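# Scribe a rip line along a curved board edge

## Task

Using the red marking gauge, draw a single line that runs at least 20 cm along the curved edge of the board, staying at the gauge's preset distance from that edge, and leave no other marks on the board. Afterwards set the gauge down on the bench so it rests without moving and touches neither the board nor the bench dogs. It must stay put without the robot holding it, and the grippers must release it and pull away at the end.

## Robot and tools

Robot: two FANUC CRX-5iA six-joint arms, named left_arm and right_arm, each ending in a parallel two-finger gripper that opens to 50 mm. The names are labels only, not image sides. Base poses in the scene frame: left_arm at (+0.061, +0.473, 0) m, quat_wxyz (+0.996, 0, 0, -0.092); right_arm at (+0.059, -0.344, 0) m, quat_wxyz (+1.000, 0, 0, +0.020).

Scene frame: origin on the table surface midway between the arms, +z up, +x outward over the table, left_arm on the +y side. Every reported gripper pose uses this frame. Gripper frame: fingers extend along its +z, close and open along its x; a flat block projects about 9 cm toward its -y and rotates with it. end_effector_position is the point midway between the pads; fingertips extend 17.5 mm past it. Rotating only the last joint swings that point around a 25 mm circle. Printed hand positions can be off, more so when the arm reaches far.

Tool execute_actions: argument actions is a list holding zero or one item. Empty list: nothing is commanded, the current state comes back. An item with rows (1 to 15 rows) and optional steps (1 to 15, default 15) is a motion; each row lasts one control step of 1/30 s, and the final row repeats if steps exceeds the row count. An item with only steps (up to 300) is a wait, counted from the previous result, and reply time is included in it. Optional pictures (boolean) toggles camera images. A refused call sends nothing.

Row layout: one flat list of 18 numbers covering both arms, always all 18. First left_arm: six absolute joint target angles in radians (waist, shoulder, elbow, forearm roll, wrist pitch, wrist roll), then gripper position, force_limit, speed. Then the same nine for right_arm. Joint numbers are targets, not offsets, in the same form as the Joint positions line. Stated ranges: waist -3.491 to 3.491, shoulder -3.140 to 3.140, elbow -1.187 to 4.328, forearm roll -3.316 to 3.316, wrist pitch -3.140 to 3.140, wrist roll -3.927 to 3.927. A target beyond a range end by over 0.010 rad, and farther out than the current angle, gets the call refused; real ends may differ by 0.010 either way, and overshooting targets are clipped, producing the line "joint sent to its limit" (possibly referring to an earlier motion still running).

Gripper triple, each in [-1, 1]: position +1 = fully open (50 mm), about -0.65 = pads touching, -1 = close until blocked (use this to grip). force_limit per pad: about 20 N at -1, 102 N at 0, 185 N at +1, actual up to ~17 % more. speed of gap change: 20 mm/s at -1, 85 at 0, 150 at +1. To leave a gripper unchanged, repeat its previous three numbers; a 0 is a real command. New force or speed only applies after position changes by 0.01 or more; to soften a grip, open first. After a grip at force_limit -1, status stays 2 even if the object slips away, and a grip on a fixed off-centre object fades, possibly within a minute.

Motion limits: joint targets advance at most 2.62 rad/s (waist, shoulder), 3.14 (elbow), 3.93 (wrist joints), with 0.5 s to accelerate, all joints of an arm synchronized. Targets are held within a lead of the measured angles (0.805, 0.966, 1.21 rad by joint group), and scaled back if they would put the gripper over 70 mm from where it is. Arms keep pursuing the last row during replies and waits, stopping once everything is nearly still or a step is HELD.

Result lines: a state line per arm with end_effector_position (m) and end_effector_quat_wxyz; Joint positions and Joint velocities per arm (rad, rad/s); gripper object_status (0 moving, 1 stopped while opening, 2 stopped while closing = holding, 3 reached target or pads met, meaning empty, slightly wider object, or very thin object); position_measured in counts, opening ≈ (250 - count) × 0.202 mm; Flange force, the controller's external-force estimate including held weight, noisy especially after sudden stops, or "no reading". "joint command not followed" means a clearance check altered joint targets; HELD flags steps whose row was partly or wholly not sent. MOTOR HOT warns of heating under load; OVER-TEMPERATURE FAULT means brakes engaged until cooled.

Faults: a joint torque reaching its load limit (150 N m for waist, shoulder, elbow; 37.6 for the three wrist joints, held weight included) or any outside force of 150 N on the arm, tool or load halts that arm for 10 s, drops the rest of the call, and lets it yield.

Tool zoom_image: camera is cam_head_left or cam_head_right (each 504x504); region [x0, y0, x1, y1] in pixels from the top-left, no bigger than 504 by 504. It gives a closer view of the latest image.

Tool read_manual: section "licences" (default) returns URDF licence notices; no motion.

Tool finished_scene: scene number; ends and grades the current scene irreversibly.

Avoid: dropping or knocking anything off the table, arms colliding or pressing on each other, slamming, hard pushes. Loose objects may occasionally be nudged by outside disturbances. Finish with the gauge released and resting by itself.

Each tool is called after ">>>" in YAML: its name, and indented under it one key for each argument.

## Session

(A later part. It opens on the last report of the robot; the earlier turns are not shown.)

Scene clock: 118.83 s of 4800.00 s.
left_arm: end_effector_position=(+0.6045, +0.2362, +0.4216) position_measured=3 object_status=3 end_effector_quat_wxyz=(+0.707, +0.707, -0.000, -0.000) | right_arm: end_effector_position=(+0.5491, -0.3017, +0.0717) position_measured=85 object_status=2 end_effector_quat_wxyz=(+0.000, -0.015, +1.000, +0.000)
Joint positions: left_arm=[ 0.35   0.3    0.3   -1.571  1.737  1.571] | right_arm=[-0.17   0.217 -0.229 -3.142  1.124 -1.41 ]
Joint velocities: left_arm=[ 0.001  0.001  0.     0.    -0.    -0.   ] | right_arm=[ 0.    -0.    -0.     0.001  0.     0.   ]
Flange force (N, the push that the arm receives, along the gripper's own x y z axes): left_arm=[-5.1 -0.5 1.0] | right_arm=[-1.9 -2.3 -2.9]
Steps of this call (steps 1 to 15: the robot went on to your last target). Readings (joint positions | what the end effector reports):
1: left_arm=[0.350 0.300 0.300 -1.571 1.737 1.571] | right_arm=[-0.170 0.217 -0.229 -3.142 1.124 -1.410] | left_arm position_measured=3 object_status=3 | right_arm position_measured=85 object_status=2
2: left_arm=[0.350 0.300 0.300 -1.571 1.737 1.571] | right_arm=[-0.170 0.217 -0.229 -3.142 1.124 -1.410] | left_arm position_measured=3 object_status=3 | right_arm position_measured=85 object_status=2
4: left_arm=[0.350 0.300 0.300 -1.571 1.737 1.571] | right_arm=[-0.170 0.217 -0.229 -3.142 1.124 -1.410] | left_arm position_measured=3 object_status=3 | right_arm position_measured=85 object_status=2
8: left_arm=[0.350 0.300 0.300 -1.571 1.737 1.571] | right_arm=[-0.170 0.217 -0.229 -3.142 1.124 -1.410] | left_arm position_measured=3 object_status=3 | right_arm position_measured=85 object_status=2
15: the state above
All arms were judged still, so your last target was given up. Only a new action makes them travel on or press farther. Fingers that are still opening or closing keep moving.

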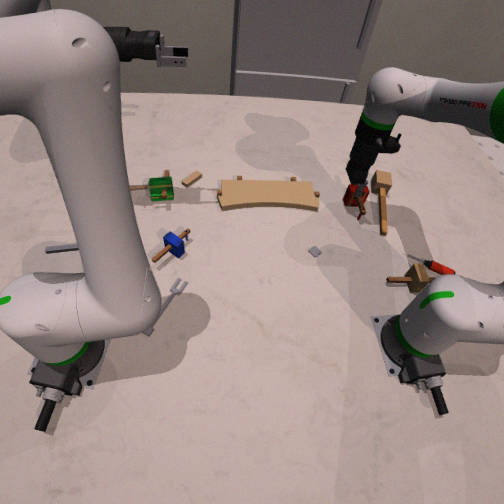

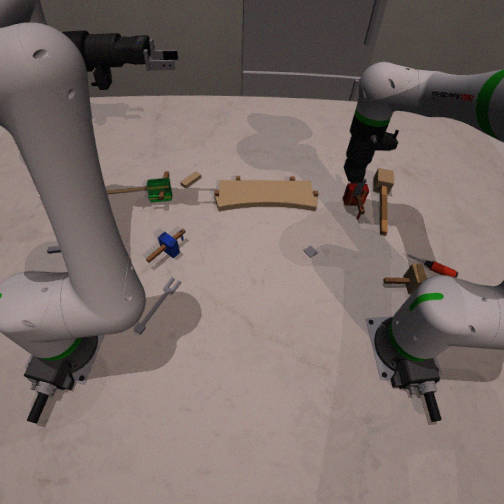

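>>> execute_actions:
  actions:
    - {"rows":[[0.35,0.3,0.3,-1.571,1.737,1.571,1,-0.5,0,-0.170,0.16,-0.12,-3.1416,1.29,-1.41,-1,-0.4,-0.8]],"steps":15}
  pictures: false

>>> execute_actions:
  actions:
    - {"rows":[[0.35,0.3,0.3,-1.571,1.737,1.571,1,-0.5,0,-0.10,0.2,0.2,-3.1416,1.55,-1.41,-1,-0.4,-0.8]],"steps":15}
  pictures: false

>>> execute_actions:
  actions:
    - {"rows":[[0.35,0.3,0.3,-1.571,1.737,1.571,1,-0.5,0,0.0495,0.3,0.3,-3.1416,1.5,1.571,-1,-0.4,-0.8]],"steps":15}
  pictures: false

>>> execute_actions:
  actions:
    - {"steps":30}

>>> execute_actions:
  actions:
    - {"rows":[[0.35,0.3,0.3,-1.571,1.737,1.571,1,-0.5,0,0.0495,0.3,0.3,-1.571,-1.4815,1.571,-1,-0.4,-0.8]],"steps":15}
  pictures: false

>>> execute_actions:
  actions:
    - {"steps":85}
  pictures: false

>>> execute_actions:
  actions:
    - {"rows":[[0.16,0.3,0.3,-1.571,1.547,1.571,1,-0.5,0,0.0495,0.3,0.3,-1.571,-1.4815,1.571,-1,-0.4,-0.8]],"steps":15}
  pictures: false

>>> execute_actions:
  actions:
    - {"steps":10}

>>> zoom_image:
  camera: "cam_head_right"
  region: [195,25,285,95]

Scene clock: 144.37 s of 4800.00 s.
left_arm: end_effector_position=(+0.6045, +0.2362, +0.4216) position_measured=3 object_status=3 end_effector_quat_wxyz=(+0.707, +0.707, -0.000, -0.000) | right_arm: end_effector_position=(+0.5518, -0.3021, +0.1428) position_measured=85 object_status=2 end_effector_quat_wxyz=(+0.000, -0.015, +1.000, -0.000)
Joint positions: left_arm=[ 0.35   0.3    0.3   -1.571  1.737  1.571] | right_arm=[-0.17   0.16  -0.12  -3.141  1.29  -1.41 ]
Joint velocities: left_arm=[-0.001  0.002  0.    -0.     0.     0.002] | right_arm=[ 0.    -0.002  0.003 -0.     0.004 -0.003]
Flange force (N, the push that the arm receives, along the gripper's own x y z axes): left_arm=[-2.4 0.2 1.2] | right_arm=[-4.6 -1.7 -1.1]
Steps of this call (steps 1 to 90: nothing new was sent; then 22.03 s passed at rest; steps 91 to 105: all 15 steps of this action). Readings (joint positions | what the end effector reports):
91: left_arm=[0.350 0.300 0.300 -1.571 1.737 1.571] | right_arm=[-0.170 0.217 -0.229 -3.142 1.125 -1.410] | left_arm position_measured=3 object_status=3 | right_arm position_measured=85 object_status=2
92: left_arm=[0.350 0.300 0.300 -1.571 1.737 1.571] | right_arm=[-0.170 0.215 -0.225 -3.141 1.133 -1.410] | left_arm position_measured=3 object_status=3 | right_arm position_measured=85 object_status=2
94: left_arm=[0.350 0.300 0.300 -1.571 1.737 1.571] | right_arm=[-0.170 0.201 -0.198 -3.141 1.172 -1.410] | left_arm position_measured=3 object_status=3 | right_arm position_measured=85 object_status=2
98: left_arm=[0.350 0.300 0.300 -1.571 1.737 1.571] | right_arm=[-0.170 0.165 -0.130 -3.141 1.274 -1.410] | left_arm position_measured=3 object_status=3 | right_arm position_measured=85 object_status=2
105: the state above

Scene clock: 144.87 s of 4800.00 s.
left_arm: end_effector_position=(+0.6045, +0.2362, +0.4216) position_measured=3 object_status=3 end_effector_quat_wxyz=(+0.707, +0.707, -0.000, -0.000) | right_arm: end_effector_position=(+0.5868, -0.2705, +0.2572) position_measured=85 object_status=2 end_effector_quat_wxyz=(+0.010, -0.050, +0.999, -0.001)
Joint positions: left_arm=[ 0.35   0.3    0.3   -1.571  1.737  1.571] | right_arm=[-0.101  0.199  0.195 -3.142  1.546 -1.41 ]
Joint velocities: left_arm=[0.    0.001 0.001 0.001 0.    0.   ] | right_arm=[ 0.031  0.018  0.142 -0.001  0.115 -0.001]
Flange force (N, the push that the arm receives, along the gripper's own x y z axes): left_arm=[-3.0 0.1 1.2] | right_arm=[-8.8 4.0 -13.5]
Steps of this call (steps 1 to 15: all 15 steps of this action). Readings (joint positions | what the end effector reports):
1: left_arm=[0.350 0.300 0.300 -1.571 1.737 1.571] | right_arm=[-0.170 0.160 -0.119 -3.141 1.291 -1.410] | left_arm position_measured=3 object_status=3 | right_arm position_measured=85 object_status=2
2: left_arm=[0.350 0.300 0.300 -1.571 1.737 1.571] | right_arm=[-0.169 0.161 -0.114 -3.141 1.295 -1.410] | left_arm position_measured=3 object_status=3 | right_arm position_measured=85 object_status=2
4: left_arm=[0.350 0.300 0.300 -1.571 1.737 1.571] | right_arm=[-0.162 0.166 -0.081 -3.141 1.321 -1.410] | left_arm position_measured=3 object_status=3 | right_arm position_measured=85 object_status=2
8: left_arm=[0.350 0.300 0.300 -1.571 1.737 1.571] | right_arm=[-0.134 0.181 0.044 -3.142 1.423 -1.410] | left_arm position_measured=3 object_status=3 | right_arm position_measured=85 object_status=2
15: the state above

Scene clock: 145.37 s of 4800.00 s.
left_arm: end_effector_position=(+0.6045, +0.2362, +0.4216) position_measured=3 object_status=3 end_effector_quat_wxyz=(+0.707, +0.707, -0.000, -0.000) | right_arm: end_effector_position=(+0.6314, -0.2092, +0.2565) position_measured=85 object_status=2 end_effector_quat_wxyz=(+0.025, -0.507, +0.861, -0.014)
Joint positions: left_arm=[ 0.35   0.3    0.3   -1.571  1.737  1.571] | right_arm=[-0.01   0.26   0.264 -3.142  1.517 -0.536]
Joint velocities: left_arm=[-0.002 -0.001 -0.    -0.     0.     0.001] | right_arm=[ 0.213  0.143  0.13   0.    -0.062  3.282]
Flange force (N, the push that the arm receives, along the gripper's own x y z axes): left_arm=[-6.5 -1.0 1.1] | right_arm=[-3.5 -1.3 -1.6]
Steps of this call (steps 1 to 15: all 15 steps of this action). Readings (joint positions | what the end effector reports):
1: left_arm=[0.350 0.300 0.300 -1.571 1.737 1.571] | right_arm=[-0.100 0.200 0.198 -3.142 1.548 -1.410] | left_arm position_measured=3 object_status=3 | right_arm position_measured=85 object_status=2
2: left_arm=[0.350 0.300 0.300 -1.571 1.737 1.571] | right_arm=[-0.099 0.201 0.200 -3.142 1.548 -1.402] | left_arm position_measured=3 object_status=3 | right_arm position_measured=85 object_status=2
4: left_arm=[0.350 0.300 0.300 -1.571 1.737 1.571] | right_arm=[-0.093 0.204 0.206 -3.142 1.545 -1.362] | left_arm position_measured=3 object_status=3 | right_arm position_measured=85 object_status=2
8: left_arm=[0.350 0.300 0.300 -1.571 1.737 1.571] | right_arm=[-0.070 0.220 0.226 -3.142 1.535 -1.178] | left_arm position_measured=3 object_status=3 | right_arm position_measured=85 object_status=2
15: the state above

Scene clock: 146.37 s of 4800.00 s.
left_arm: end_effector_position=(+0.6045, +0.2362, +0.4216) position_measured=3 object_status=3 end_effector_quat_wxyz=(+0.707, +0.707, -0.000, -0.000) | right_arm: end_effector_position=(+0.6176, -0.1382, +0.2495) position_measured=85 object_status=2 end_effector_quat_wxyz=(-0.002, +0.998, +0.045, +0.035)
Joint positions: left_arm=[ 0.35   0.3    0.3   -1.571  1.737  1.571] | right_arm=[ 0.049  0.3    0.3   -3.142  1.5    1.571]
Joint velocities: left_arm=[-0.001 -0.     0.     0.     0.     0.001] | right_arm=[-0.     0.001  0.    -0.     0.    -0.   ]
Flange force (N, the push that the arm receives, along the gripper's own x y z axes): left_arm=[-2.9 -1.3 0.4] | right_arm=[2.8 1.3 -1.7]
Steps of this call (steps 1 to 30: the robot went on to your last target). Readings (joint positions | what the end effector reports):
1: left_arm=[0.350 0.300 0.300 -1.571 1.737 1.571] | right_arm=[-0.003 0.265 0.268 -3.142 1.515 -0.423] | left_arm position_measured=3 object_status=3 | right_arm position_measured=85 object_status=2
2: left_arm=[0.350 0.300 0.300 -1.571 1.737 1.571] | right_arm=[0.004 0.269 0.272 -3.142 1.513 -0.307] | left_arm position_measured=3 object_status=3 | right_arm position_measured=85 object_status=2
4: left_arm=[0.350 0.300 0.300 -1.571 1.737 1.571] | right_arm=[0.015 0.277 0.279 -3.142 1.510 -0.071] | left_arm position_measured=3 object_status=3 | right_arm position_measured=85 object_status=2
8: left_arm=[0.350 0.300 0.300 -1.571 1.737 1.571] | right_arm=[0.031 0.288 0.289 -3.142 1.505 0.404] | left_arm position_measured=3 object_status=3 | right_arm position_measured=85 object_status=2
30: the state above

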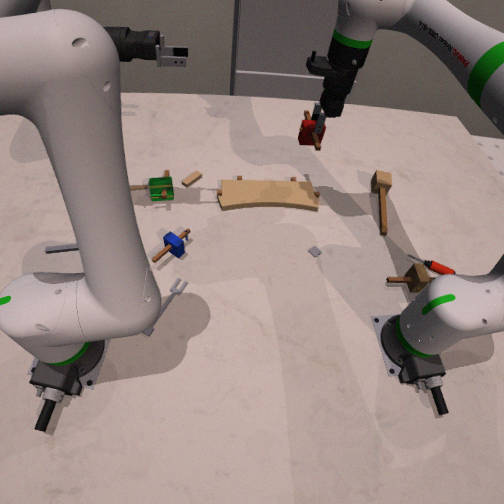

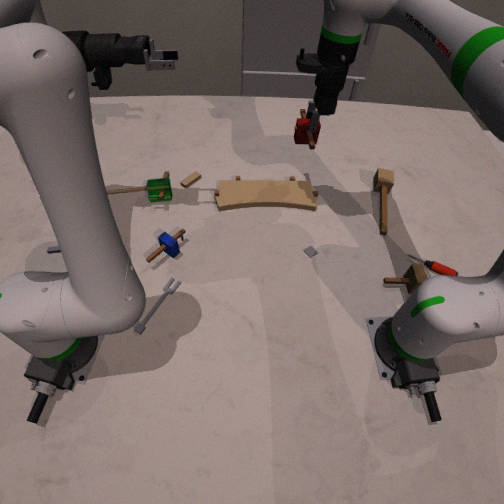

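Scene clock: 146.87 s of 4800.00 s.
left_arm: end_effector_position=(+0.6045, +0.2362, +0.4216) position_measured=3 object_status=3 end_effector_quat_wxyz=(+0.707, +0.707, -0.000, -0.000) | right_arm: end_effector_position=(+0.7518, -0.2509, +0.2464) position_measured=85 object_status=2 end_effector_quat_wxyz=(+0.180, +0.951, +0.088, +0.234)
Joint positions: left_arm=[ 0.35   0.3    0.3   -1.571  1.737  1.571] | right_arm=[ 0.05   0.3    0.3   -2.748  1.107  1.571]
Joint velocities: left_arm=[-0.001 -0.001  0.    -0.     0.     0.001] | right_arm=[ 0.    -0.001  0.     0.958 -0.956 -0.001]
Flange force (N, the push that the arm receives, along the gripper's own x y z axes): left_arm=[-5.6 -0.8 1.4] | right_arm=[1.9 1.0 1.1]
Steps of this call (steps 1 to 15: all 15 steps of this action). Readings (joint positions | what the end effector reports):
1: left_arm=[0.350 0.300 0.300 -1.571 1.737 1.571] | right_arm=[0.050 0.300 0.300 -3.141 1.499 1.571] | left_arm position_measured=3 object_status=3 | right_arm position_measured=85 object_status=2
2: left_arm=[0.350 0.300 0.300 -1.571 1.737 1.571] | right_arm=[0.050 0.300 0.300 -3.134 1.492 1.571] | left_arm position_measured=3 object_status=3 | right_arm position_measured=85 object_status=2
4: left_arm=[0.350 0.300 0.300 -1.571 1.737 1.571] | right_arm=[0.050 0.300 0.300 -3.094 1.452 1.571] | left_arm position_measured=3 object_status=3 | right_arm position_measured=85 object_status=2
8: left_arm=[0.350 0.300 0.300 -1.571 1.737 1.571] | right_arm=[0.050 0.300 0.300 -2.968 1.327 1.571] | left_arm position_measured=3 object_status=3 | right_arm position_measured=85 object_status=2
15: the state above

Scene clock: 149.70 s of 4800.00 s.
left_arm: end_effector_position=(+0.6045, +0.2362, +0.4216) position_measured=3 object_status=3 end_effector_quat_wxyz=(+0.707, +0.707, -0.000, -0.000) | right_arm: end_effector_position=(+0.6083, +0.0334, +0.4217) position_measured=85 object_status=2 end_effector_quat_wxyz=(+0.000, -0.000, +0.707, +0.707)
Joint positions: left_arm=[ 0.35   0.3    0.3   -1.571  1.737  1.571] | right_arm=[ 0.05   0.3    0.3   -1.571 -1.481  1.571]
Joint velocities: left_arm=[ 0.002  0.001 -0.    -0.     0.    -0.   ] | right_arm=[ 0.    -0.    -0.     0.     0.001 -0.001]
Flange force (N, the push that the arm receives, along the gripper's own x y z axes): left_arm=[-5.3 -0.4 0.9] | right_arm=[-2.8 1.2 -0.8]
Steps of this call (steps 1 to 85: the robot went on to your last target). Readings (joint positions | what the end effector reports):
1: left_arm=[0.350 0.300 0.300 -1.571 1.737 1.571] | right_arm=[0.050 0.300 0.300 -2.715 1.074 1.571] | left_arm position_measured=3 object_status=3 | right_arm position_measured=85 object_status=2
2: left_arm=[0.350 0.300 0.300 -1.571 1.737 1.571] | right_arm=[0.050 0.300 0.300 -2.683 1.040 1.571] | left_arm position_measured=3 object_status=3 | right_arm position_measured=85 object_status=2
4: left_arm=[0.350 0.300 0.300 -1.571 1.737 1.571] | right_arm=[0.050 0.300 0.300 -2.617 0.971 1.571] | left_arm position_measured=3 object_status=3 | right_arm position_measured=85 object_status=2
8: left_arm=[0.350 0.300 0.300 -1.571 1.737 1.571] | right_arm=[0.050 0.300 0.300 -2.488 0.822 1.571] | left_arm position_measured=3 object_status=3 | right_arm position_measured=85 object_status=2
85: the state above

Scene clock: 150.20 s of 4800.00 s.
left_arm: end_effector_position=(+0.6119, +0.1324, +0.4216) position_measured=3 object_status=3 end_effector_quat_wxyz=(+0.707, +0.707, -0.000, -0.000) | right_arm: end_effector_position=(+0.6084, +0.0334, +0.4218) position_measured=85 object_status=2 end_effector_quat_wxyz=(+0.000, -0.000, +0.707, +0.707)
Joint positions: left_arm=[ 0.161  0.3    0.3   -1.571  1.548  1.571] | right_arm=[ 0.05   0.3    0.3   -1.571 -1.482  1.571]
Joint velocities: left_arm=[-0.011  0.002  0.001 -0.001 -0.011 -0.   ] | right_arm=[-0.001  0.    -0.     0.001  0.001 -0.   ]
Flange force (N, the push that the arm receives, along the gripper's own x y z axes): left_arm=[-4.0 -0.5 -0.9] | right_arm=[-1.1 0.8 -1.0]
Steps of this call (steps 1 to 15: all 15 steps of this action). Readings (joint positions | what the end effector reports):
1: left_arm=[0.349 0.300 0.300 -1.571 1.736 1.571] | right_arm=[0.050 0.300 0.300 -1.571 -1.482 1.571] | left_arm position_measured=3 object_status=3 | right_arm position_measured=85 object_status=2
2: left_arm=[0.345 0.300 0.300 -1.571 1.732 1.571] | right_arm=[0.050 0.300 0.300 -1.571 -1.481 1.571] | left_arm position_measured=3 object_status=3 | right_arm position_measured=85 object_status=2
4: left_arm=[0.318 0.300 0.300 -1.571 1.705 1.571] | right_arm=[0.050 0.300 0.300 -1.571 -1.481 1.571] | left_arm position_measured=3 object_status=3 | right_arm position_measured=85 object_status=2
8: left_arm=[0.222 0.300 0.300 -1.571 1.610 1.571] | right_arm=[0.050 0.300 0.300 -1.571 -1.482 1.571] | left_arm position_measured=3 object_status=3 | right_arm position_measured=85 object_status=2
15: the state above

Scene clock: 150.53 s of 4800.00 s.
left_arm: end_effector_position=(+0.6119, +0.1319, +0.4216) position_measured=3 object_status=3 end_effector_quat_wxyz=(+0.707, +0.707, -0.000, -0.000) | right_arm: end_effector_position=(+0.6084, +0.0334, +0.4218) position_measured=85 object_status=2 end_effector_quat_wxyz=(+0.000, -0.000, +0.707, +0.707)
Joint positions: left_arm=[ 0.16   0.3    0.3   -1.571  1.547  1.571] | right_arm=[ 0.05   0.3    0.3   -1.571 -1.482  1.571]
Joint velocities: left_arm=[ 0.     0.002  0.    -0.    -0.    -0.003] | right_arm=[ 0.    -0.     0.     0.     0.    -0.001]
Flange force (N, the push that the arm receives, along the gripper's own x y z axes): left_arm=[-3.4 -1.5 -0.1] | right_arm=[-1.9 0.7 -0.8]
Steps of this call (steps 1 to 10: the robot went on to your last target). Readings (joint positions | what the end effector reports):
1: left_arm=[0.161 0.300 0.300 -1.571 1.547 1.571] | right_arm=[0.050 0.300 0.300 -1.571 -1.481 1.571] | left_arm position_measured=3 object_status=3 | right_arm position_measured=85 object_status=2
2: left_arm=[0.160 0.300 0.300 -1.571 1.547 1.571] | right_arm=[0.050 0.300 0.300 -1.571 -1.482 1.571] | left_arm position_measured=3 object_status=3 | right_arm position_measured=85 object_status=2
4: left_arm=[0.160 0.300 0.300 -1.571 1.547 1.571] | right_arm=[0.050 0.300 0.300 -1.571 -1.482 1.571] | left_arm position_measured=3 object_status=3 | right_arm position_measured=85 object_status=2
8: left_arm=[0.160 0.300 0.300 -1.571 1.547 1.571] | right_arm=[0.050 0.300 0.300 -1.571 -1.482 1.571] | left_arm position_measured=3 object_status=3 | right_arm position_measured=85 object_status=2
10: the state above

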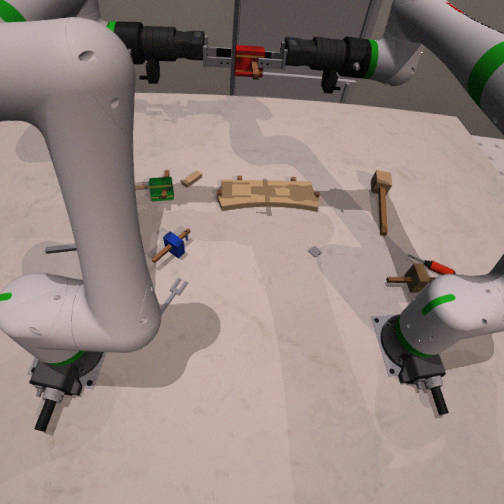

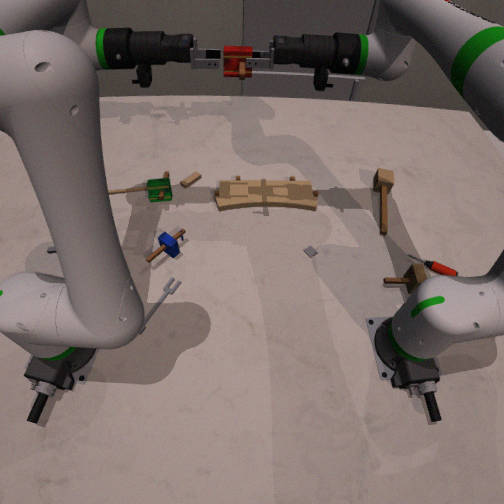

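Region (195, 25, 285, 95) of cam_head_right's 504x504 image, scaled by 5.600, with more detail than that image has.

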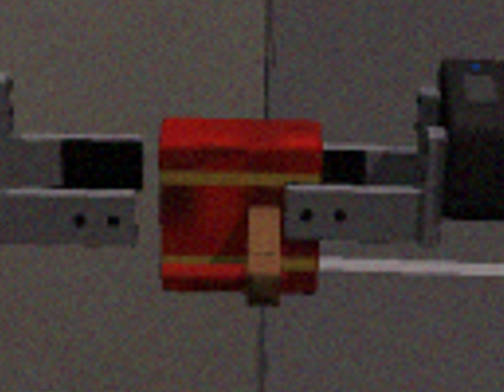

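>>> execute_actions:
  actions:
    - {"rows":[[0.092,0.3,0.3,-1.571,1.479,1.571,1,-0.5,0,0.0495,0.3,0.3,-1.571,-1.4815,1.571,-1,-0.4,-0.8]],"steps":15}

>>> zoom_image:
  camera: "cam_head_right"
  region: [195,25,285,95]

>>> execute_actions:
  actions:
    - {"rows":[[0.092,0.3,0.3,-1.571,1.479,1.571,-1,-0.2,-0.7,0.0495,0.3,0.3,-1.571,-1.4815,1.571,-1,-0.4,-0.8]],"steps":15}
  pictures: false

>>> execute_actions:
  actions:
    - {"steps":10}
  pictures: false

Scene clock: 163.00 s of 4800.00 s.
left_arm: end_effector_position=(+0.6097, +0.0945, +0.4217) position_measured=3 object_status=3 end_effector_quat_wxyz=(+0.707, +0.707, -0.000, -0.000) | right_arm: end_effector_position=(+0.6084, +0.0334, +0.4218) position_measured=85 object_status=2 end_effector_quat_wxyz=(+0.000, -0.000, +0.707, +0.707)
Joint positions: left_arm=[ 0.092  0.3    0.3   -1.571  1.479  1.571] | right_arm=[ 0.05   0.3    0.3   -1.571 -1.482  1.571]
Joint velocities: left_arm=[-0.002 -0.    -0.    -0.001 -0.001 -0.   ] | right_arm=[ 0.     0.001  0.     0.     0.    -0.   ]
Flange force (N, the push that the arm receives, along the gripper's own x y z axes): left_arm=[-2.7 0.3 2.6] | right_arm=[-2.2 0.4 -0.6]
Steps of this call (steps 1 to 15: the robot went on to your last target; steps 16 to 90: nothing new was sent; then 8.97 s passed at rest; steps 91 to 105: all 15 steps of this action). Readings (joint positions | what the end effector reports):
91: left_arm=[0.159 0.300 0.300 -1.571 1.546 1.571] | right_arm=[0.050 0.300 0.300 -1.571 -1.482 1.571] | left_arm position_measured=3 object_status=3 | right_arm position_measured=85 object_status=2
92: left_arm=[0.155 0.300 0.300 -1.571 1.542 1.571] | right_arm=[0.049 0.300 0.300 -1.571 -1.482 1.571] | left_arm position_measured=3 object_status=3 | right_arm position_measured=85 object_status=2
94: left_arm=[0.129 0.300 0.300 -1.571 1.516 1.571] | right_arm=[0.050 0.300 0.300 -1.571 -1.482 1.571] | left_arm position_measured=3 object_status=3 | right_arm position_measured=85 object_status=2
98: left_arm=[0.094 0.300 0.300 -1.571 1.481 1.571] | right_arm=[0.050 0.300 0.300 -1.571 -1.482 1.571] | left_arm position_measured=3 object_status=3 | right_arm position_measured=85 object_status=2
105: the state above

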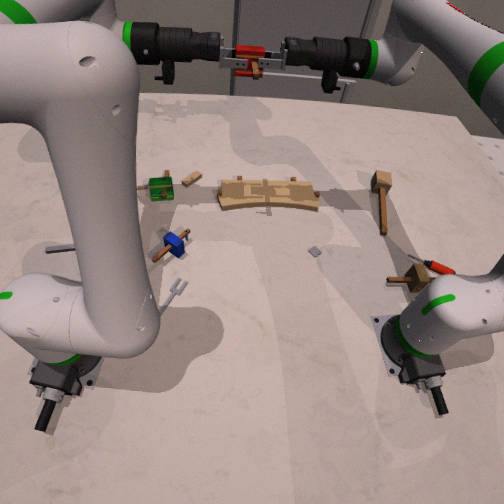

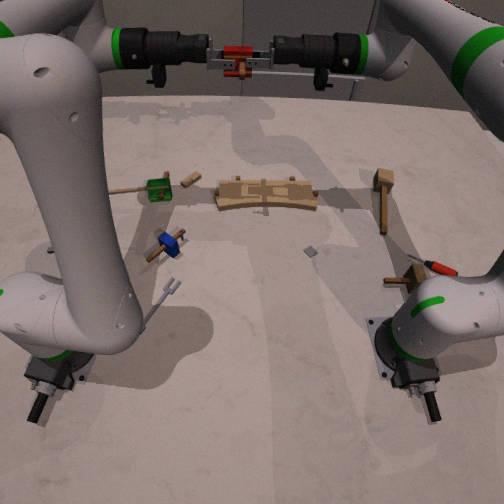

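Region (195, 25, 285, 95) of cam_head_right's 504x504 image, scaled by 5.600, with more detail than that image has.

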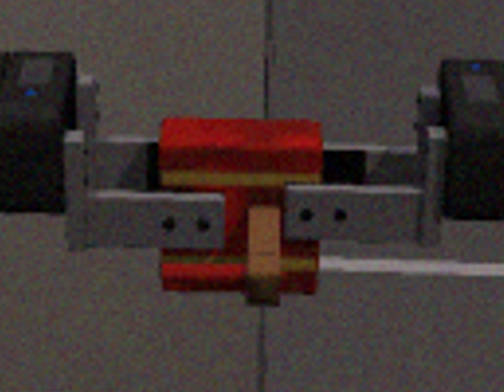

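Scene clock: 163.50 s of 4800.00 s.
left_arm: end_effector_position=(+0.6097, +0.0945, +0.4216) position_measured=85 object_status=0 end_effector_quat_wxyz=(+0.707, +0.707, -0.000, -0.000) | right_arm: end_effector_position=(+0.6084, +0.0333, +0.4218) position_measured=85 object_status=2 end_effector_quat_wxyz=(+0.000, -0.000, +0.707, +0.707)
Joint positions: left_arm=[ 0.092  0.3    0.3   -1.571  1.479  1.571] | right_arm=[ 0.049  0.3    0.3   -1.571 -1.482  1.571]
Joint velocities: left_arm=[-0.  0.  0.  0.  0. -0.] | right_arm=[ 0.     0.     0.     0.    -0.    -0.001]
Flange force (N, the push that the arm receives, along the gripper's own x y z axes): left_arm=[-5.4 -1.7 0.8] | right_arm=[-7.1 1.4 -0.2]
Steps of this call (steps 1 to 15: all 15 steps of this action). Readings (joint positions | what the end effector reports):
1: left_arm=[0.092 0.300 0.300 -1.571 1.479 1.571] | right_arm=[0.049 0.300 0.300 -1.571 -1.482 1.571] | left_arm position_measured=8 object_status=0 | right_arm position_measured=85 object_status=2
2: left_arm=[0.092 0.300 0.300 -1.571 1.479 1.571] | right_arm=[0.050 0.300 0.300 -1.571 -1.482 1.571] | left_arm position_measured=15 object_status=0 | right_arm position_measured=85 object_status=2
4: left_arm=[0.092 0.300 0.300 -1.571 1.479 1.571] | right_arm=[0.049 0.300 0.300 -1.571 -1.482 1.571] | left_arm position_measured=28 object_status=0 | right_arm position_measured=85 object_status=2
8: left_arm=[0.092 0.300 0.300 -1.571 1.479 1.571] | right_arm=[0.049 0.300 0.300 -1.571 -1.482 1.571] | left_arm position_measured=53 object_status=0 | right_arm position_measured=85 object_status=2
15: the state above

Scene clock: 163.83 s of 4800.00 s.
left_arm: end_effector_position=(+0.6097, +0.0945, +0.4216) position_measured=85 object_status=2 end_effector_quat_wxyz=(+0.707, +0.707, -0.000, -0.000) | right_arm: end_effector_position=(+0.6084, +0.0333, +0.4218) position_measured=85 object_status=2 end_effector_quat_wxyz=(+0.000, -0.000, +0.707, +0.707)
Joint positions: left_arm=[ 0.092  0.3    0.3   -1.571  1.479  1.571] | right_arm=[ 0.049  0.3    0.3   -1.571 -1.482  1.571]
Joint velocities: left_arm=[ 0.    -0.001 -0.001 -0.002 -0.    -0.001] | right_arm=[ 0.    -0.001  0.     0.001 -0.001  0.001]
Flange force (N, the push that the arm receives, along the gripper's own x y z axes): left_arm=[-6.7 -1.5 0.6] | right_arm=[-5.9 0.6 -0.5]
Steps of this call (steps 1 to 10: the robot went on to your last target). Readings (joint positions | what the end effector reports):
1: left_arm=[0.092 0.300 0.300 -1.571 1.479 1.571] | right_arm=[0.049 0.300 0.300 -1.571 -1.482 1.571] | left_arm position_measured=85 object_status=0 | right_arm position_measured=85 object_status=2
2: left_arm=[0.092 0.300 0.300 -1.571 1.479 1.571] | right_arm=[0.049 0.300 0.300 -1.571 -1.482 1.571] | left_arm position_measured=85 object_status=0 | right_arm position_measured=85 object_status=2
4: left_arm=[0.092 0.300 0.300 -1.571 1.479 1.571] | right_arm=[0.049 0.300 0.300 -1.571 -1.482 1.571] | left_arm position_measured=85 object_status=2 | right_arm position_measured=85 object_status=2
8: left_arm=[0.092 0.300 0.300 -1.571 1.479 1.571] | right_arm=[0.049 0.300 0.300 -1.571 -1.482 1.571] | left_arm position_measured=85 object_status=2 | right_arm position_measured=85 object_status=2
10: the state above

>>> execute_actions:
  actions:
    - {"rows":[[0.092,0.3,0.3,-1.571,1.479,1.571,-1,-0.2,-0.7,0.0495,0.3,0.3,-1.571,-1.4815,1.571,1,-0.4,0]],"steps":10}
  pictures: false

>>> execute_actions:
  actions:
    - {"rows":[[0.092,0.3,0.3,-1.571,1.479,1.571,-1,-0.2,-0.7,-0.15,0.3,0.3,-1.571,-1.681,1.571,1,-0.4,0]],"steps":15}
  pictures: false

>>> execute_actions:
  actions:
    - {"rows":[[0.092,0.3,0.3,0,-1.5,2.2,-1,-0.2,-0.7,-0.9,0.3,0.3,-1.571,-1.681,1.571,1,-0.4,0]],"steps":15}
  pictures: false

>>> execute_actions:
  actions:
    - {"steps":80}
  pictures: false

>>> execute_actions:
  actions:
    - {"rows":[[-0.4399,0.49,0.26,0,-1.34,2.2149,-1,-0.2,-0.7,-0.9,0.3,0.3,-1.571,-1.681,1.571,1,-0.4,0]],"steps":15}
  pictures: false

>>> execute_actions:
  actions:
    - {"steps":20}
  pictures: false

>>> execute_actions:
  actions:
    - {"rows":[[-0.4399,0.5034,0.2299,0,-1.2973,2.2149,-1,-0.2,-0.7,-0.9,0.3,0.3,-1.571,-1.681,1.571,1,-0.4,0]],"steps":12}

>>> zoom_image:
  camera: "cam_head_right"
  region: [210,150,330,230]

Scene clock: 191.07 s of 4800.00 s.
left_arm: end_effector_position=(+0.6097, +0.0945, +0.4216) position_measured=85 object_status=2 end_effector_quat_wxyz=(+0.707, +0.707, -0.000, -0.000) | right_arm: end_effector_position=(+0.6083, +0.0334, +0.4218) position_measured=3 object_status=0 end_effector_quat_wxyz=(+0.000, -0.000, +0.707, +0.707)
Joint positions: left_arm=[ 0.092  0.3    0.3   -1.571  1.479  1.571] | right_arm=[ 0.05   0.3    0.3   -1.571 -1.482  1.571]
Joint velocities: left_arm=[-0.002  0.001  0.001 -0.001  0.    -0.   ] | right_arm=[ 0.     0.     0.     0.    -0.001 -0.001]
Flange force (N, the push that the arm receives, along the gripper's own x y z axes): left_arm=[-2.8 -1.3 0.2] | right_arm=[-2.1 1.7 -0.6]
Steps of this call (steps 1 to 15: the robot went on to your last target; steps 16 to 90: nothing new was sent; then 23.90 s passed at rest; steps 91 to 100: all 10 steps of this action). Readings (joint positions | what the end effector reports):
91: left_arm=[0.092 0.300 0.300 -1.571 1.479 1.571] | right_arm=[0.050 0.300 0.300 -1.571 -1.482 1.571] | left_arm position_measured=85 object_status=2 | right_arm position_measured=74 object_status=0
92: left_arm=[0.092 0.300 0.300 -1.571 1.479 1.571] | right_arm=[0.050 0.300 0.300 -1.571 -1.482 1.571] | left_arm position_measured=85 object_status=2 | right_arm position_measured=60 object_status=0
94: left_arm=[0.092 0.300 0.300 -1.571 1.479 1.571] | right_arm=[0.050 0.300 0.300 -1.571 -1.482 1.571] | left_arm position_measured=85 object_status=2 | right_arm position_measured=32 object_status=0
98: left_arm=[0.092 0.300 0.300 -1.571 1.479 1.571] | right_arm=[0.050 0.300 0.300 -1.571 -1.482 1.571] | left_arm position_measured=85 object_status=2 | right_arm position_measured=3 object_status=0
100: the state above

Scene clock: 191.57 s of 4800.00 s.
left_arm: end_effector_position=(+0.6097, +0.0945, +0.4216) position_measured=85 object_status=2 end_effector_quat_wxyz=(+0.707, +0.707, -0.000, -0.000) | right_arm: end_effector_position=(+0.6072, -0.0758, +0.4217) position_measured=3 object_status=3 end_effector_quat_wxyz=(+0.000, -0.000, +0.707, +0.707)
Joint positions: left_arm=[ 0.092  0.3    0.3   -1.571  1.479  1.571] | right_arm=[-0.149  0.3    0.3   -1.571 -1.68   1.571]
Joint velocities: left_arm=[-0.002  0.002 -0.     0.     0.    -0.   ] | right_arm=[-0.01  -0.    -0.     0.    -0.016  0.   ]
Flange force (N, the push that the arm receives, along the gripper's own x y z axes): left_arm=[-3.5 -1.6 -1.0] | right_arm=[-1.0 1.8 -1.7]
Steps of this call (steps 1 to 15: all 15 steps of this action). Readings (joint positions | what the end effector reports):
1: left_arm=[0.092 0.300 0.300 -1.571 1.479 1.571] | right_arm=[0.049 0.300 0.300 -1.571 -1.482 1.571] | left_arm position_measured=85 object_status=2 | right_arm position_measured=3 object_status=0
2: left_arm=[0.092 0.300 0.300 -1.571 1.479 1.571] | right_arm=[0.045 0.300 0.300 -1.571 -1.487 1.571] | left_arm position_measured=85 object_status=2 | right_arm position_measured=3 object_status=0
4: left_arm=[0.092 0.300 0.300 -1.571 1.479 1.571] | right_arm=[0.018 0.300 0.300 -1.571 -1.514 1.571] | left_arm position_measured=85 object_status=2 | right_arm position_measured=3 object_status=3
8: left_arm=[0.092 0.300 0.300 -1.571 1.479 1.571] | right_arm=[-0.079 0.300 0.300 -1.571 -1.610 1.571] | left_arm position_measured=85 object_status=2 | right_arm position_measured=3 object_status=3
15: the state above

Scene clock: 192.07 s of 4800.00 s.
left_arm: end_effector_position=(+0.7292, +0.0813, +0.5472) position_measured=85 object_status=2 end_effector_quat_wxyz=(+0.819, +0.527, +0.226, +0.022) | right_arm: end_effector_position=(+0.6596, -0.2367, +0.4217) position_measured=3 object_status=3 end_effector_quat_wxyz=(+0.098, +0.098, +0.700, +0.700)
Joint positions: left_arm=[ 0.092  0.3    0.3   -1.173  1.081  1.754] | right_arm=[-0.428  0.3    0.3   -1.571 -1.681  1.571]
Joint velocities: left_arm=[ 0.001 -0.     0.001  0.97  -0.97   0.378] | right_arm=[-0.65   0.    -0.    -0.    -0.001  0.001]
Flange force (N, the push that the arm receives, along the gripper's own x y z axes): left_arm=[-3.6 -3.1 -2.3] | right_arm=[-3.2 2.0 -1.6]
Steps of this call (steps 1 to 15: all 15 steps of this action). Readings (joint positions | what the end effector reports):
1: left_arm=[0.092 0.300 0.300 -1.570 1.478 1.571] | right_arm=[-0.150 0.300 0.300 -1.571 -1.680 1.571] | left_arm position_measured=85 object_status=2 | right_arm position_measured=3 object_status=3
2: left_arm=[0.092 0.300 0.300 -1.563 1.471 1.575] | right_arm=[-0.155 0.300 0.300 -1.571 -1.680 1.571] | left_arm position_measured=85 object_status=2 | right_arm position_measured=3 object_status=3
4: left_arm=[0.092 0.300 0.300 -1.523 1.431 1.596] | right_arm=[-0.182 0.300 0.300 -1.571 -1.680 1.571] | left_arm position_measured=85 object_status=2 | right_arm position_measured=3 object_status=3
8: left_arm=[0.092 0.300 0.300 -1.396 1.304 1.659] | right_arm=[-0.274 0.300 0.300 -1.571 -1.680 1.571] | left_arm position_measured=85 object_status=2 | right_arm position_measured=3 object_status=3
15: the state above

Scene clock: 194.73 s of 4800.00 s.
left_arm: end_effector_position=(+0.6337, +0.2694, +0.2506) position_measured=85 object_status=2 end_effector_quat_wxyz=(+0.033, -0.265, +0.964, -0.012) | right_arm: end_effector_position=(+0.6425, -0.5216, +0.4218) position_measured=3 object_status=3 end_effector_quat_wxyz=(+0.259, +0.259, +0.658, +0.658)
Joint positions: left_arm=[ 0.092  0.3    0.3   -0.    -1.5    2.2  ] | right_arm=[-0.9    0.3    0.3   -1.571 -1.681  1.571]
Joint velocities: left_arm=[-0.001  0.001  0.001 -0.     0.     0.001] | right_arm=[-0.    -0.    -0.001 -0.001  0.     0.001]
Flange force (N, the push that the arm receives, along the gripper's own x y z axes): left_arm=[2.1 0.9 2.8] | right_arm=[-2.1 1.6 -1.8]
Steps of this call (steps 1 to 80: the robot went on to your last target). Readings (joint positions | what the end effector reports):
1: left_arm=[0.092 0.300 0.300 -1.140 1.048 1.767] | right_arm=[-0.449 0.300 0.300 -1.571 -1.681 1.571] | left_arm position_measured=85 object_status=2 | right_arm position_measured=3 object_status=3
2: left_arm=[0.092 0.300 0.300 -1.106 1.014 1.780] | right_arm=[-0.471 0.300 0.300 -1.571 -1.681 1.571] | left_arm position_measured=85 object_status=2 | right_arm position_measured=3 object_status=3
4: left_arm=[0.092 0.300 0.300 -1.041 0.944 1.805] | right_arm=[-0.515 0.300 0.300 -1.571 -1.681 1.571] | left_arm position_measured=85 object_status=2 | right_arm position_measured=3 object_status=3
8: left_arm=[0.092 0.300 0.300 -0.911 0.793 1.854] | right_arm=[-0.603 0.300 0.300 -1.571 -1.681 1.571] | left_arm position_measured=85 object_status=2 | right_arm position_measured=3 object_status=3
80: the state above

Scene clock: 195.23 s of 4800.00 s.
left_arm: end_effector_position=(+0.5816, +0.1185, +0.1871) position_measured=85 object_status=2 end_effector_quat_wxyz=(+0.016, -0.139, +0.990, -0.009) | right_arm: end_effector_position=(+0.6425, -0.5216, +0.4218) position_measured=3 object_status=3 end_effector_quat_wxyz=(+0.259, +0.259, +0.658, +0.658)
Joint positions: left_arm=[-0.173  0.395  0.28   0.    -1.419  2.207] | right_arm=[-0.9    0.3    0.3   -1.571 -1.681  1.571]
Joint velocities: left_arm=[-0.611  0.217 -0.046  0.     0.18   0.017] | right_arm=[ 0.    -0.    -0.001 -0.     0.001 -0.001]
Flange force (N, the push that the arm receives, along the gripper's own x y z axes): left_arm=[-0.8 -1.5 1.9] | right_arm=[-1.9 1.9 -2.0]
Steps of this call (steps 1 to 15: all 15 steps of this action). Readings (joint positions | what the end effector reports):
1: left_arm=[0.091 0.300 0.300 -0.000 -1.500 2.200] | right_arm=[-0.900 0.300 0.300 -1.571 -1.681 1.571] | left_arm position_measured=85 object_status=2 | right_arm position_measured=3 object_status=3
2: left_arm=[0.087 0.301 0.300 -0.000 -1.498 2.200] | right_arm=[-0.900 0.300 0.300 -1.571 -1.681 1.571] | left_arm position_measured=85 object_status=2 | right_arm position_measured=3 object_status=3
4: left_arm=[0.060 0.311 0.298 -0.000 -1.488 2.201] | right_arm=[-0.900 0.300 0.300 -1.571 -1.681 1.571] | left_arm position_measured=85 object_status=2 | right_arm position_measured=3 object_status=3
8: left_arm=[-0.028 0.343 0.291 0.000 -1.463 2.203] | right_arm=[-0.900 0.300 0.300 -1.571 -1.681 1.571] | left_arm position_measured=85 object_status=2 | right_arm position_measured=3 object_status=3
15: the state above

Scene clock: 195.90 s of 4800.00 s.
left_arm: end_effector_position=(+0.4823, -0.0147, +0.1209) position_measured=85 object_status=2 end_effector_quat_wxyz=(+0.000, -0.010, +1.000, -0.000) | right_arm: end_effector_position=(+0.6425, -0.5216, +0.4218) position_measured=3 object_status=3 end_effector_quat_wxyz=(+0.259, +0.259, +0.658, +0.658)
Joint positions: left_arm=[-0.44   0.49   0.26   0.    -1.34   2.215] | right_arm=[-0.9    0.3    0.3   -1.571 -1.681  1.571]
Joint velocities: left_arm=[-0.004  0.002  0.     0.001  0.001  0.001] | right_arm=[ 0.     0.     0.    -0.001 -0.001  0.001]
Flange force (N, the push that the arm receives, along the gripper's own x y z axes): left_arm=[-0.6 1.3 2.8] | right_arm=[-2.3 1.4 -1.1]
Steps of this call (steps 1 to 20: the robot went on to your last target). Readings (joint positions | what the end effector reports):
1: left_arm=[-0.194 0.402 0.279 0.000 -1.413 2.208] | right_arm=[-0.900 0.300 0.300 -1.571 -1.681 1.571] | left_arm position_measured=85 object_status=2 | right_arm position_measured=3 object_status=3
2: left_arm=[-0.215 0.409 0.277 0.000 -1.407 2.209] | right_arm=[-0.900 0.300 0.300 -1.571 -1.681 1.571] | left_arm position_measured=85 object_status=2 | right_arm position_measured=3 object_status=3
4: left_arm=[-0.255 0.424 0.274 0.000 -1.395 2.210] | right_arm=[-0.900 0.300 0.300 -1.571 -1.681 1.571] | left_arm position_measured=85 object_status=2 | right_arm position_measured=3 object_status=3
8: left_arm=[-0.337 0.453 0.268 0.000 -1.371 2.212] | right_arm=[-0.900 0.300 0.300 -1.571 -1.681 1.571] | left_arm position_measured=85 object_status=2 | right_arm position_measured=3 object_status=3
20: the state above

Scene clock: 196.30 s of 4800.00 s.
left_arm: end_effector_position=(+0.4820, -0.0148, +0.1001) position_measured=85 object_status=2 end_effector_quat_wxyz=(+0.000, -0.010, +1.000, -0.000) | right_arm: end_effector_position=(+0.6425, -0.5216, +0.4218) position_measured=3 object_status=3 end_effector_quat_wxyz=(+0.259, +0.259, +0.658, +0.658)
Joint positions: left_arm=[-0.44   0.503  0.23   0.    -1.297  2.215] | right_arm=[-0.9    0.3    0.3   -1.571 -1.681  1.571]
Joint velocities: left_arm=[ 0.001  0.001 -0.002 -0.     0.003 -0.002] | right_arm=[ 0.    -0.    -0.    -0.    -0.    -0.001]
Flange force (N, the push that the arm receives, along the gripper's own x y z axes): left_arm=[3.1 2.7 2.5] | right_arm=[-1.7 1.5 -1.7]
Steps of this call (steps 1 to 12: all 12 steps of this action). Readings (joint positions | what the end effector reports):
1: left_arm=[-0.440 0.490 0.259 0.000 -1.339 2.215] | right_arm=[-0.900 0.300 0.300 -1.571 -1.681 1.571] | left_arm position_measured=85 object_status=2 | right_arm position_measured=3 object_status=3
2: left_arm=[-0.440 0.492 0.255 0.000 -1.332 2.215] | right_arm=[-0.900 0.300 0.300 -1.571 -1.681 1.571] | left_arm position_measured=85 object_status=2 | right_arm position_measured=3 object_status=3
4: left_arm=[-0.440 0.500 0.239 0.000 -1.310 2.215] | right_arm=[-0.900 0.300 0.300 -1.571 -1.681 1.571] | left_arm position_measured=85 object_status=2 | right_arm position_measured=3 object_status=3
8: left_arm=[-0.440 0.503 0.231 0.000 -1.299 2.215] | right_arm=[-0.900 0.300 0.300 -1.571 -1.681 1.571] | left_arm position_measured=85 object_status=2 | right_arm position_measured=3 object_status=3
12: the state above

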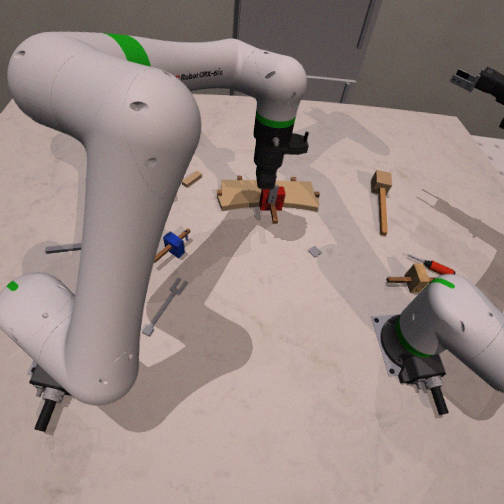

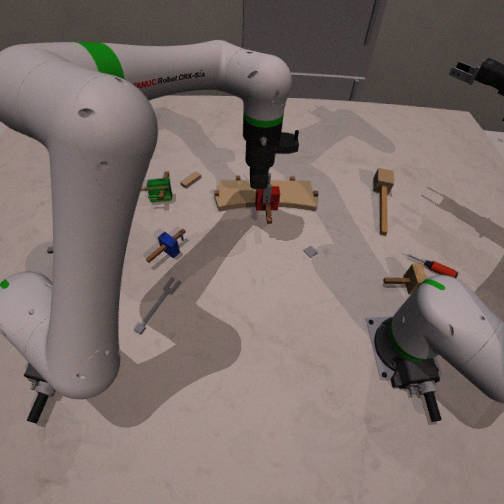

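Region (210, 150, 330, 230) of cam_head_right's 504x504 image, scaled by 4.200, with more detail than that image has.

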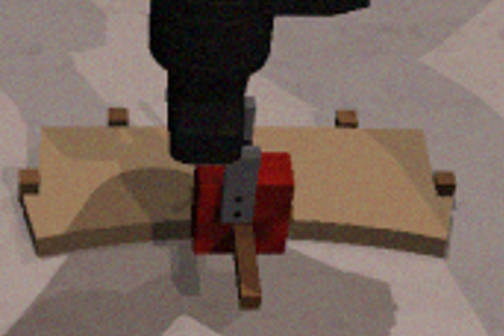

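>>> execute_actions:
  actions:
    - {"rows":[[-0.4399,0.5212,0.1979,0,-1.2475,2.2149,-1,-0.2,-0.7,-0.9,0.3,0.3,-1.571,-1.681,1.571,1,-0.4,0]],"steps":12}
  pictures: false

>>> execute_actions:
  actions:
    - {"rows":[[-0.4304,0.5374,0.2222,0,-1.2556,2.2054,-1,-0.2,-0.7,-0.9,0.3,0.3,-1.571,-1.681,1.571,1,-0.4,0]],"steps":12}
  pictures: false

>>> execute_actions:
  actions:
    - {"rows":[[-0.4285,0.5406,0.2271,0,-1.2573,2.2035,-1,-0.2,-0.7,-0.9,0.3,0.3,-1.571,-1.681,1.571,1,-0.4,0]],"steps":10}

>>> zoom_image:
  camera: "cam_head_right"
  region: [210,150,330,230]

Scene clock: 211.13 s of 4800.00 s.
left_arm: end_effector_position=(+0.4821, -0.0148, +0.0761) position_measured=85 object_status=2 end_effector_quat_wxyz=(+0.000, -0.010, +1.000, +0.000) | right_arm: end_effector_position=(+0.6425, -0.5216, +0.4218) position_measured=3 object_status=3 end_effector_quat_wxyz=(+0.259, +0.259, +0.658, +0.658)
Joint positions: left_arm=[-0.44   0.521  0.198 -0.    -1.248  2.215] | right_arm=[-0.9    0.3    0.3   -1.571 -1.681  1.571]
Joint velocities: left_arm=[-0.002  0.002 -0.002  0.     0.003 -0.   ] | right_arm=[-0.     0.    -0.001  0.002 -0.    -0.   ]
Flange force (N, the push that the arm receives, along the gripper's own x y z axes): left_arm=[5.6 4.2 3.1] | right_arm=[-4.2 2.3 -1.8]
Steps of this call (steps 1 to 15: the robot went on to your last target; steps 16 to 90: nothing new was sent; then 11.43 s passed at rest; steps 91 to 102: all 12 steps of this action). Readings (joint positions | what the end effector reports):
91: left_arm=[-0.440 0.504 0.229 -0.000 -1.296 2.215] | right_arm=[-0.900 0.300 0.300 -1.571 -1.681 1.571] | left_arm position_measured=85 object_status=2 | right_arm position_measured=3 object_status=3
92: left_arm=[-0.440 0.506 0.225 -0.000 -1.289 2.215] | right_arm=[-0.900 0.300 0.300 -1.571 -1.681 1.571] | left_arm position_measured=85 object_status=2 | right_arm position_measured=3 object_status=3
94: left_arm=[-0.440 0.516 0.208 -0.000 -1.264 2.215] | right_arm=[-0.900 0.300 0.300 -1.571 -1.681 1.571] | left_arm position_measured=85 object_status=2 | right_arm position_measured=3 object_status=3
98: left_arm=[-0.440 0.521 0.199 -0.000 -1.249 2.215] | right_arm=[-0.900 0.300 0.300 -1.571 -1.681 1.571] | left_arm position_measured=85 object_status=2 | right_arm position_measured=3 object_status=3
102: the state above

Scene clock: 211.53 s of 4800.00 s.
left_arm: end_effector_position=(+0.4920, -0.0148, +0.0759) position_measured=85 object_status=2 end_effector_quat_wxyz=(-0.000, -0.010, +1.000, +0.000) | right_arm: end_effector_position=(+0.6425, -0.5216, +0.4218) position_measured=3 object_status=3 end_effector_quat_wxyz=(+0.259, +0.259, +0.658, +0.658)
Joint positions: left_arm=[-0.43   0.537  0.222 -0.    -1.256  2.205] | right_arm=[-0.9    0.3    0.3   -1.571 -1.681  1.571]
Joint velocities: left_arm=[ 0.002  0.001  0.001 -0.001 -0.     0.   ] | right_arm=[ 0.     0.     0.    -0.     0.002  0.   ]
Flange force (N, the push that the arm receives, along the gripper's own x y z axes): left_arm=[3.0 3.4 2.0] | right_arm=[-2.6 1.7 -1.2]
Steps of this call (steps 1 to 12: all 12 steps of this action). Readings (joint positions | what the end effector reports):
1: left_arm=[-0.440 0.522 0.199 -0.000 -1.248 2.215] | right_arm=[-0.900 0.300 0.300 -1.571 -1.681 1.571] | left_arm position_measured=85 object_status=2 | right_arm position_measured=3 object_status=3
2: left_arm=[-0.438 0.525 0.204 -0.000 -1.250 2.213] | right_arm=[-0.900 0.300 0.300 -1.571 -1.681 1.571] | left_arm position_measured=85 object_status=2 | right_arm position_measured=3 object_status=3
4: left_arm=[-0.433 0.533 0.216 -0.000 -1.253 2.208] | right_arm=[-0.900 0.300 0.300 -1.571 -1.681 1.571] | left_arm position_measured=85 object_status=2 | right_arm position_measured=3 object_status=3
8: left_arm=[-0.431 0.537 0.221 -0.000 -1.255 2.206] | right_arm=[-0.900 0.300 0.300 -1.571 -1.681 1.571] | left_arm position_measured=85 object_status=2 | right_arm position_measured=3 object_status=3
12: the state above

Scene clock: 211.87 s of 4800.00 s.
left_arm: end_effector_position=(+0.4940, -0.0147, +0.0759) position_measured=85 object_status=2 end_effector_quat_wxyz=(-0.000, -0.010, +1.000, -0.000) | right_arm: end_effector_position=(+0.6425, -0.5216, +0.4218) position_measured=3 object_status=3 end_effector_quat_wxyz=(+0.259, +0.259, +0.658, +0.658)
Joint positions: left_arm=[-0.429  0.541  0.227  0.    -1.257  2.204] | right_arm=[-0.9    0.3    0.3   -1.571 -1.681  1.571]
Joint velocities: left_arm=[ 0.001  0.002  0.     0.    -0.     0.001] | right_arm=[ 0.    -0.     0.     0.     0.     0.001]
Flange force (N, the push that the arm receives, along the gripper's own x y z axes): left_arm=[-0.4 0.3 0.2] | right_arm=[-3.1 2.8 -1.0]
Steps of this call (steps 1 to 10: all 10 steps of this action). Readings (joint positions | what the end effector reports):
1: left_arm=[-0.430 0.538 0.223 0.000 -1.256 2.205] | right_arm=[-0.900 0.300 0.300 -1.571 -1.681 1.571] | left_arm position_measured=85 object_status=2 | right_arm position_measured=3 object_status=3
2: left_arm=[-0.430 0.539 0.224 0.000 -1.256 2.205] | right_arm=[-0.900 0.300 0.300 -1.571 -1.681 1.571] | left_arm position_measured=85 object_status=2 | right_arm position_measured=3 object_status=3
4: left_arm=[-0.429 0.540 0.226 0.000 -1.257 2.204] | right_arm=[-0.900 0.300 0.300 -1.571 -1.681 1.571] | left_arm position_measured=85 object_status=2 | right_arm position_measured=3 object_status=3
8: left_arm=[-0.429 0.541 0.227 0.000 -1.257 2.204] | right_arm=[-0.900 0.300 0.300 -1.571 -1.681 1.571] | left_arm position_measured=85 object_status=2 | right_arm position_measured=3 object_status=3
10: the state above

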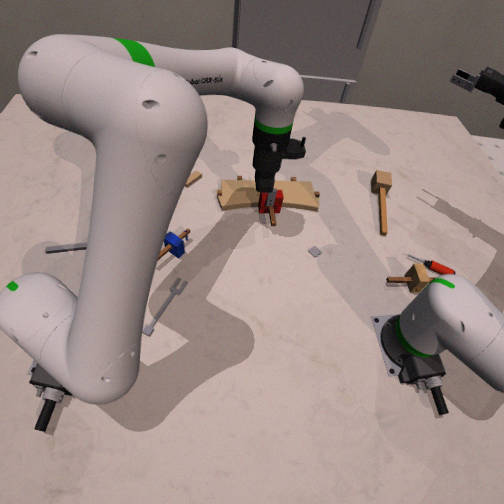

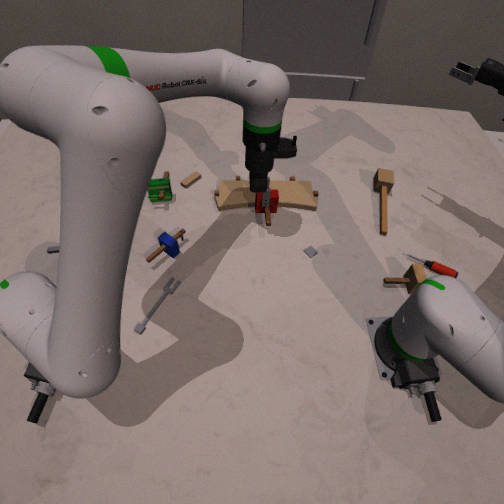

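Region (210, 150, 330, 230) of cam_head_right's 504x504 image, scaled by 4.200, with more detail than that image has.

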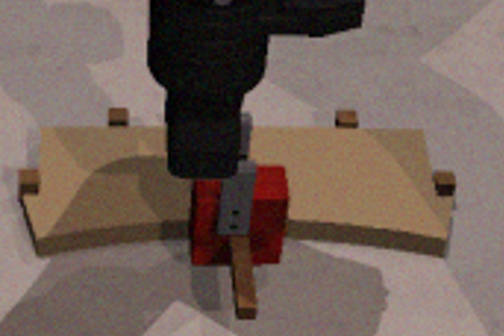

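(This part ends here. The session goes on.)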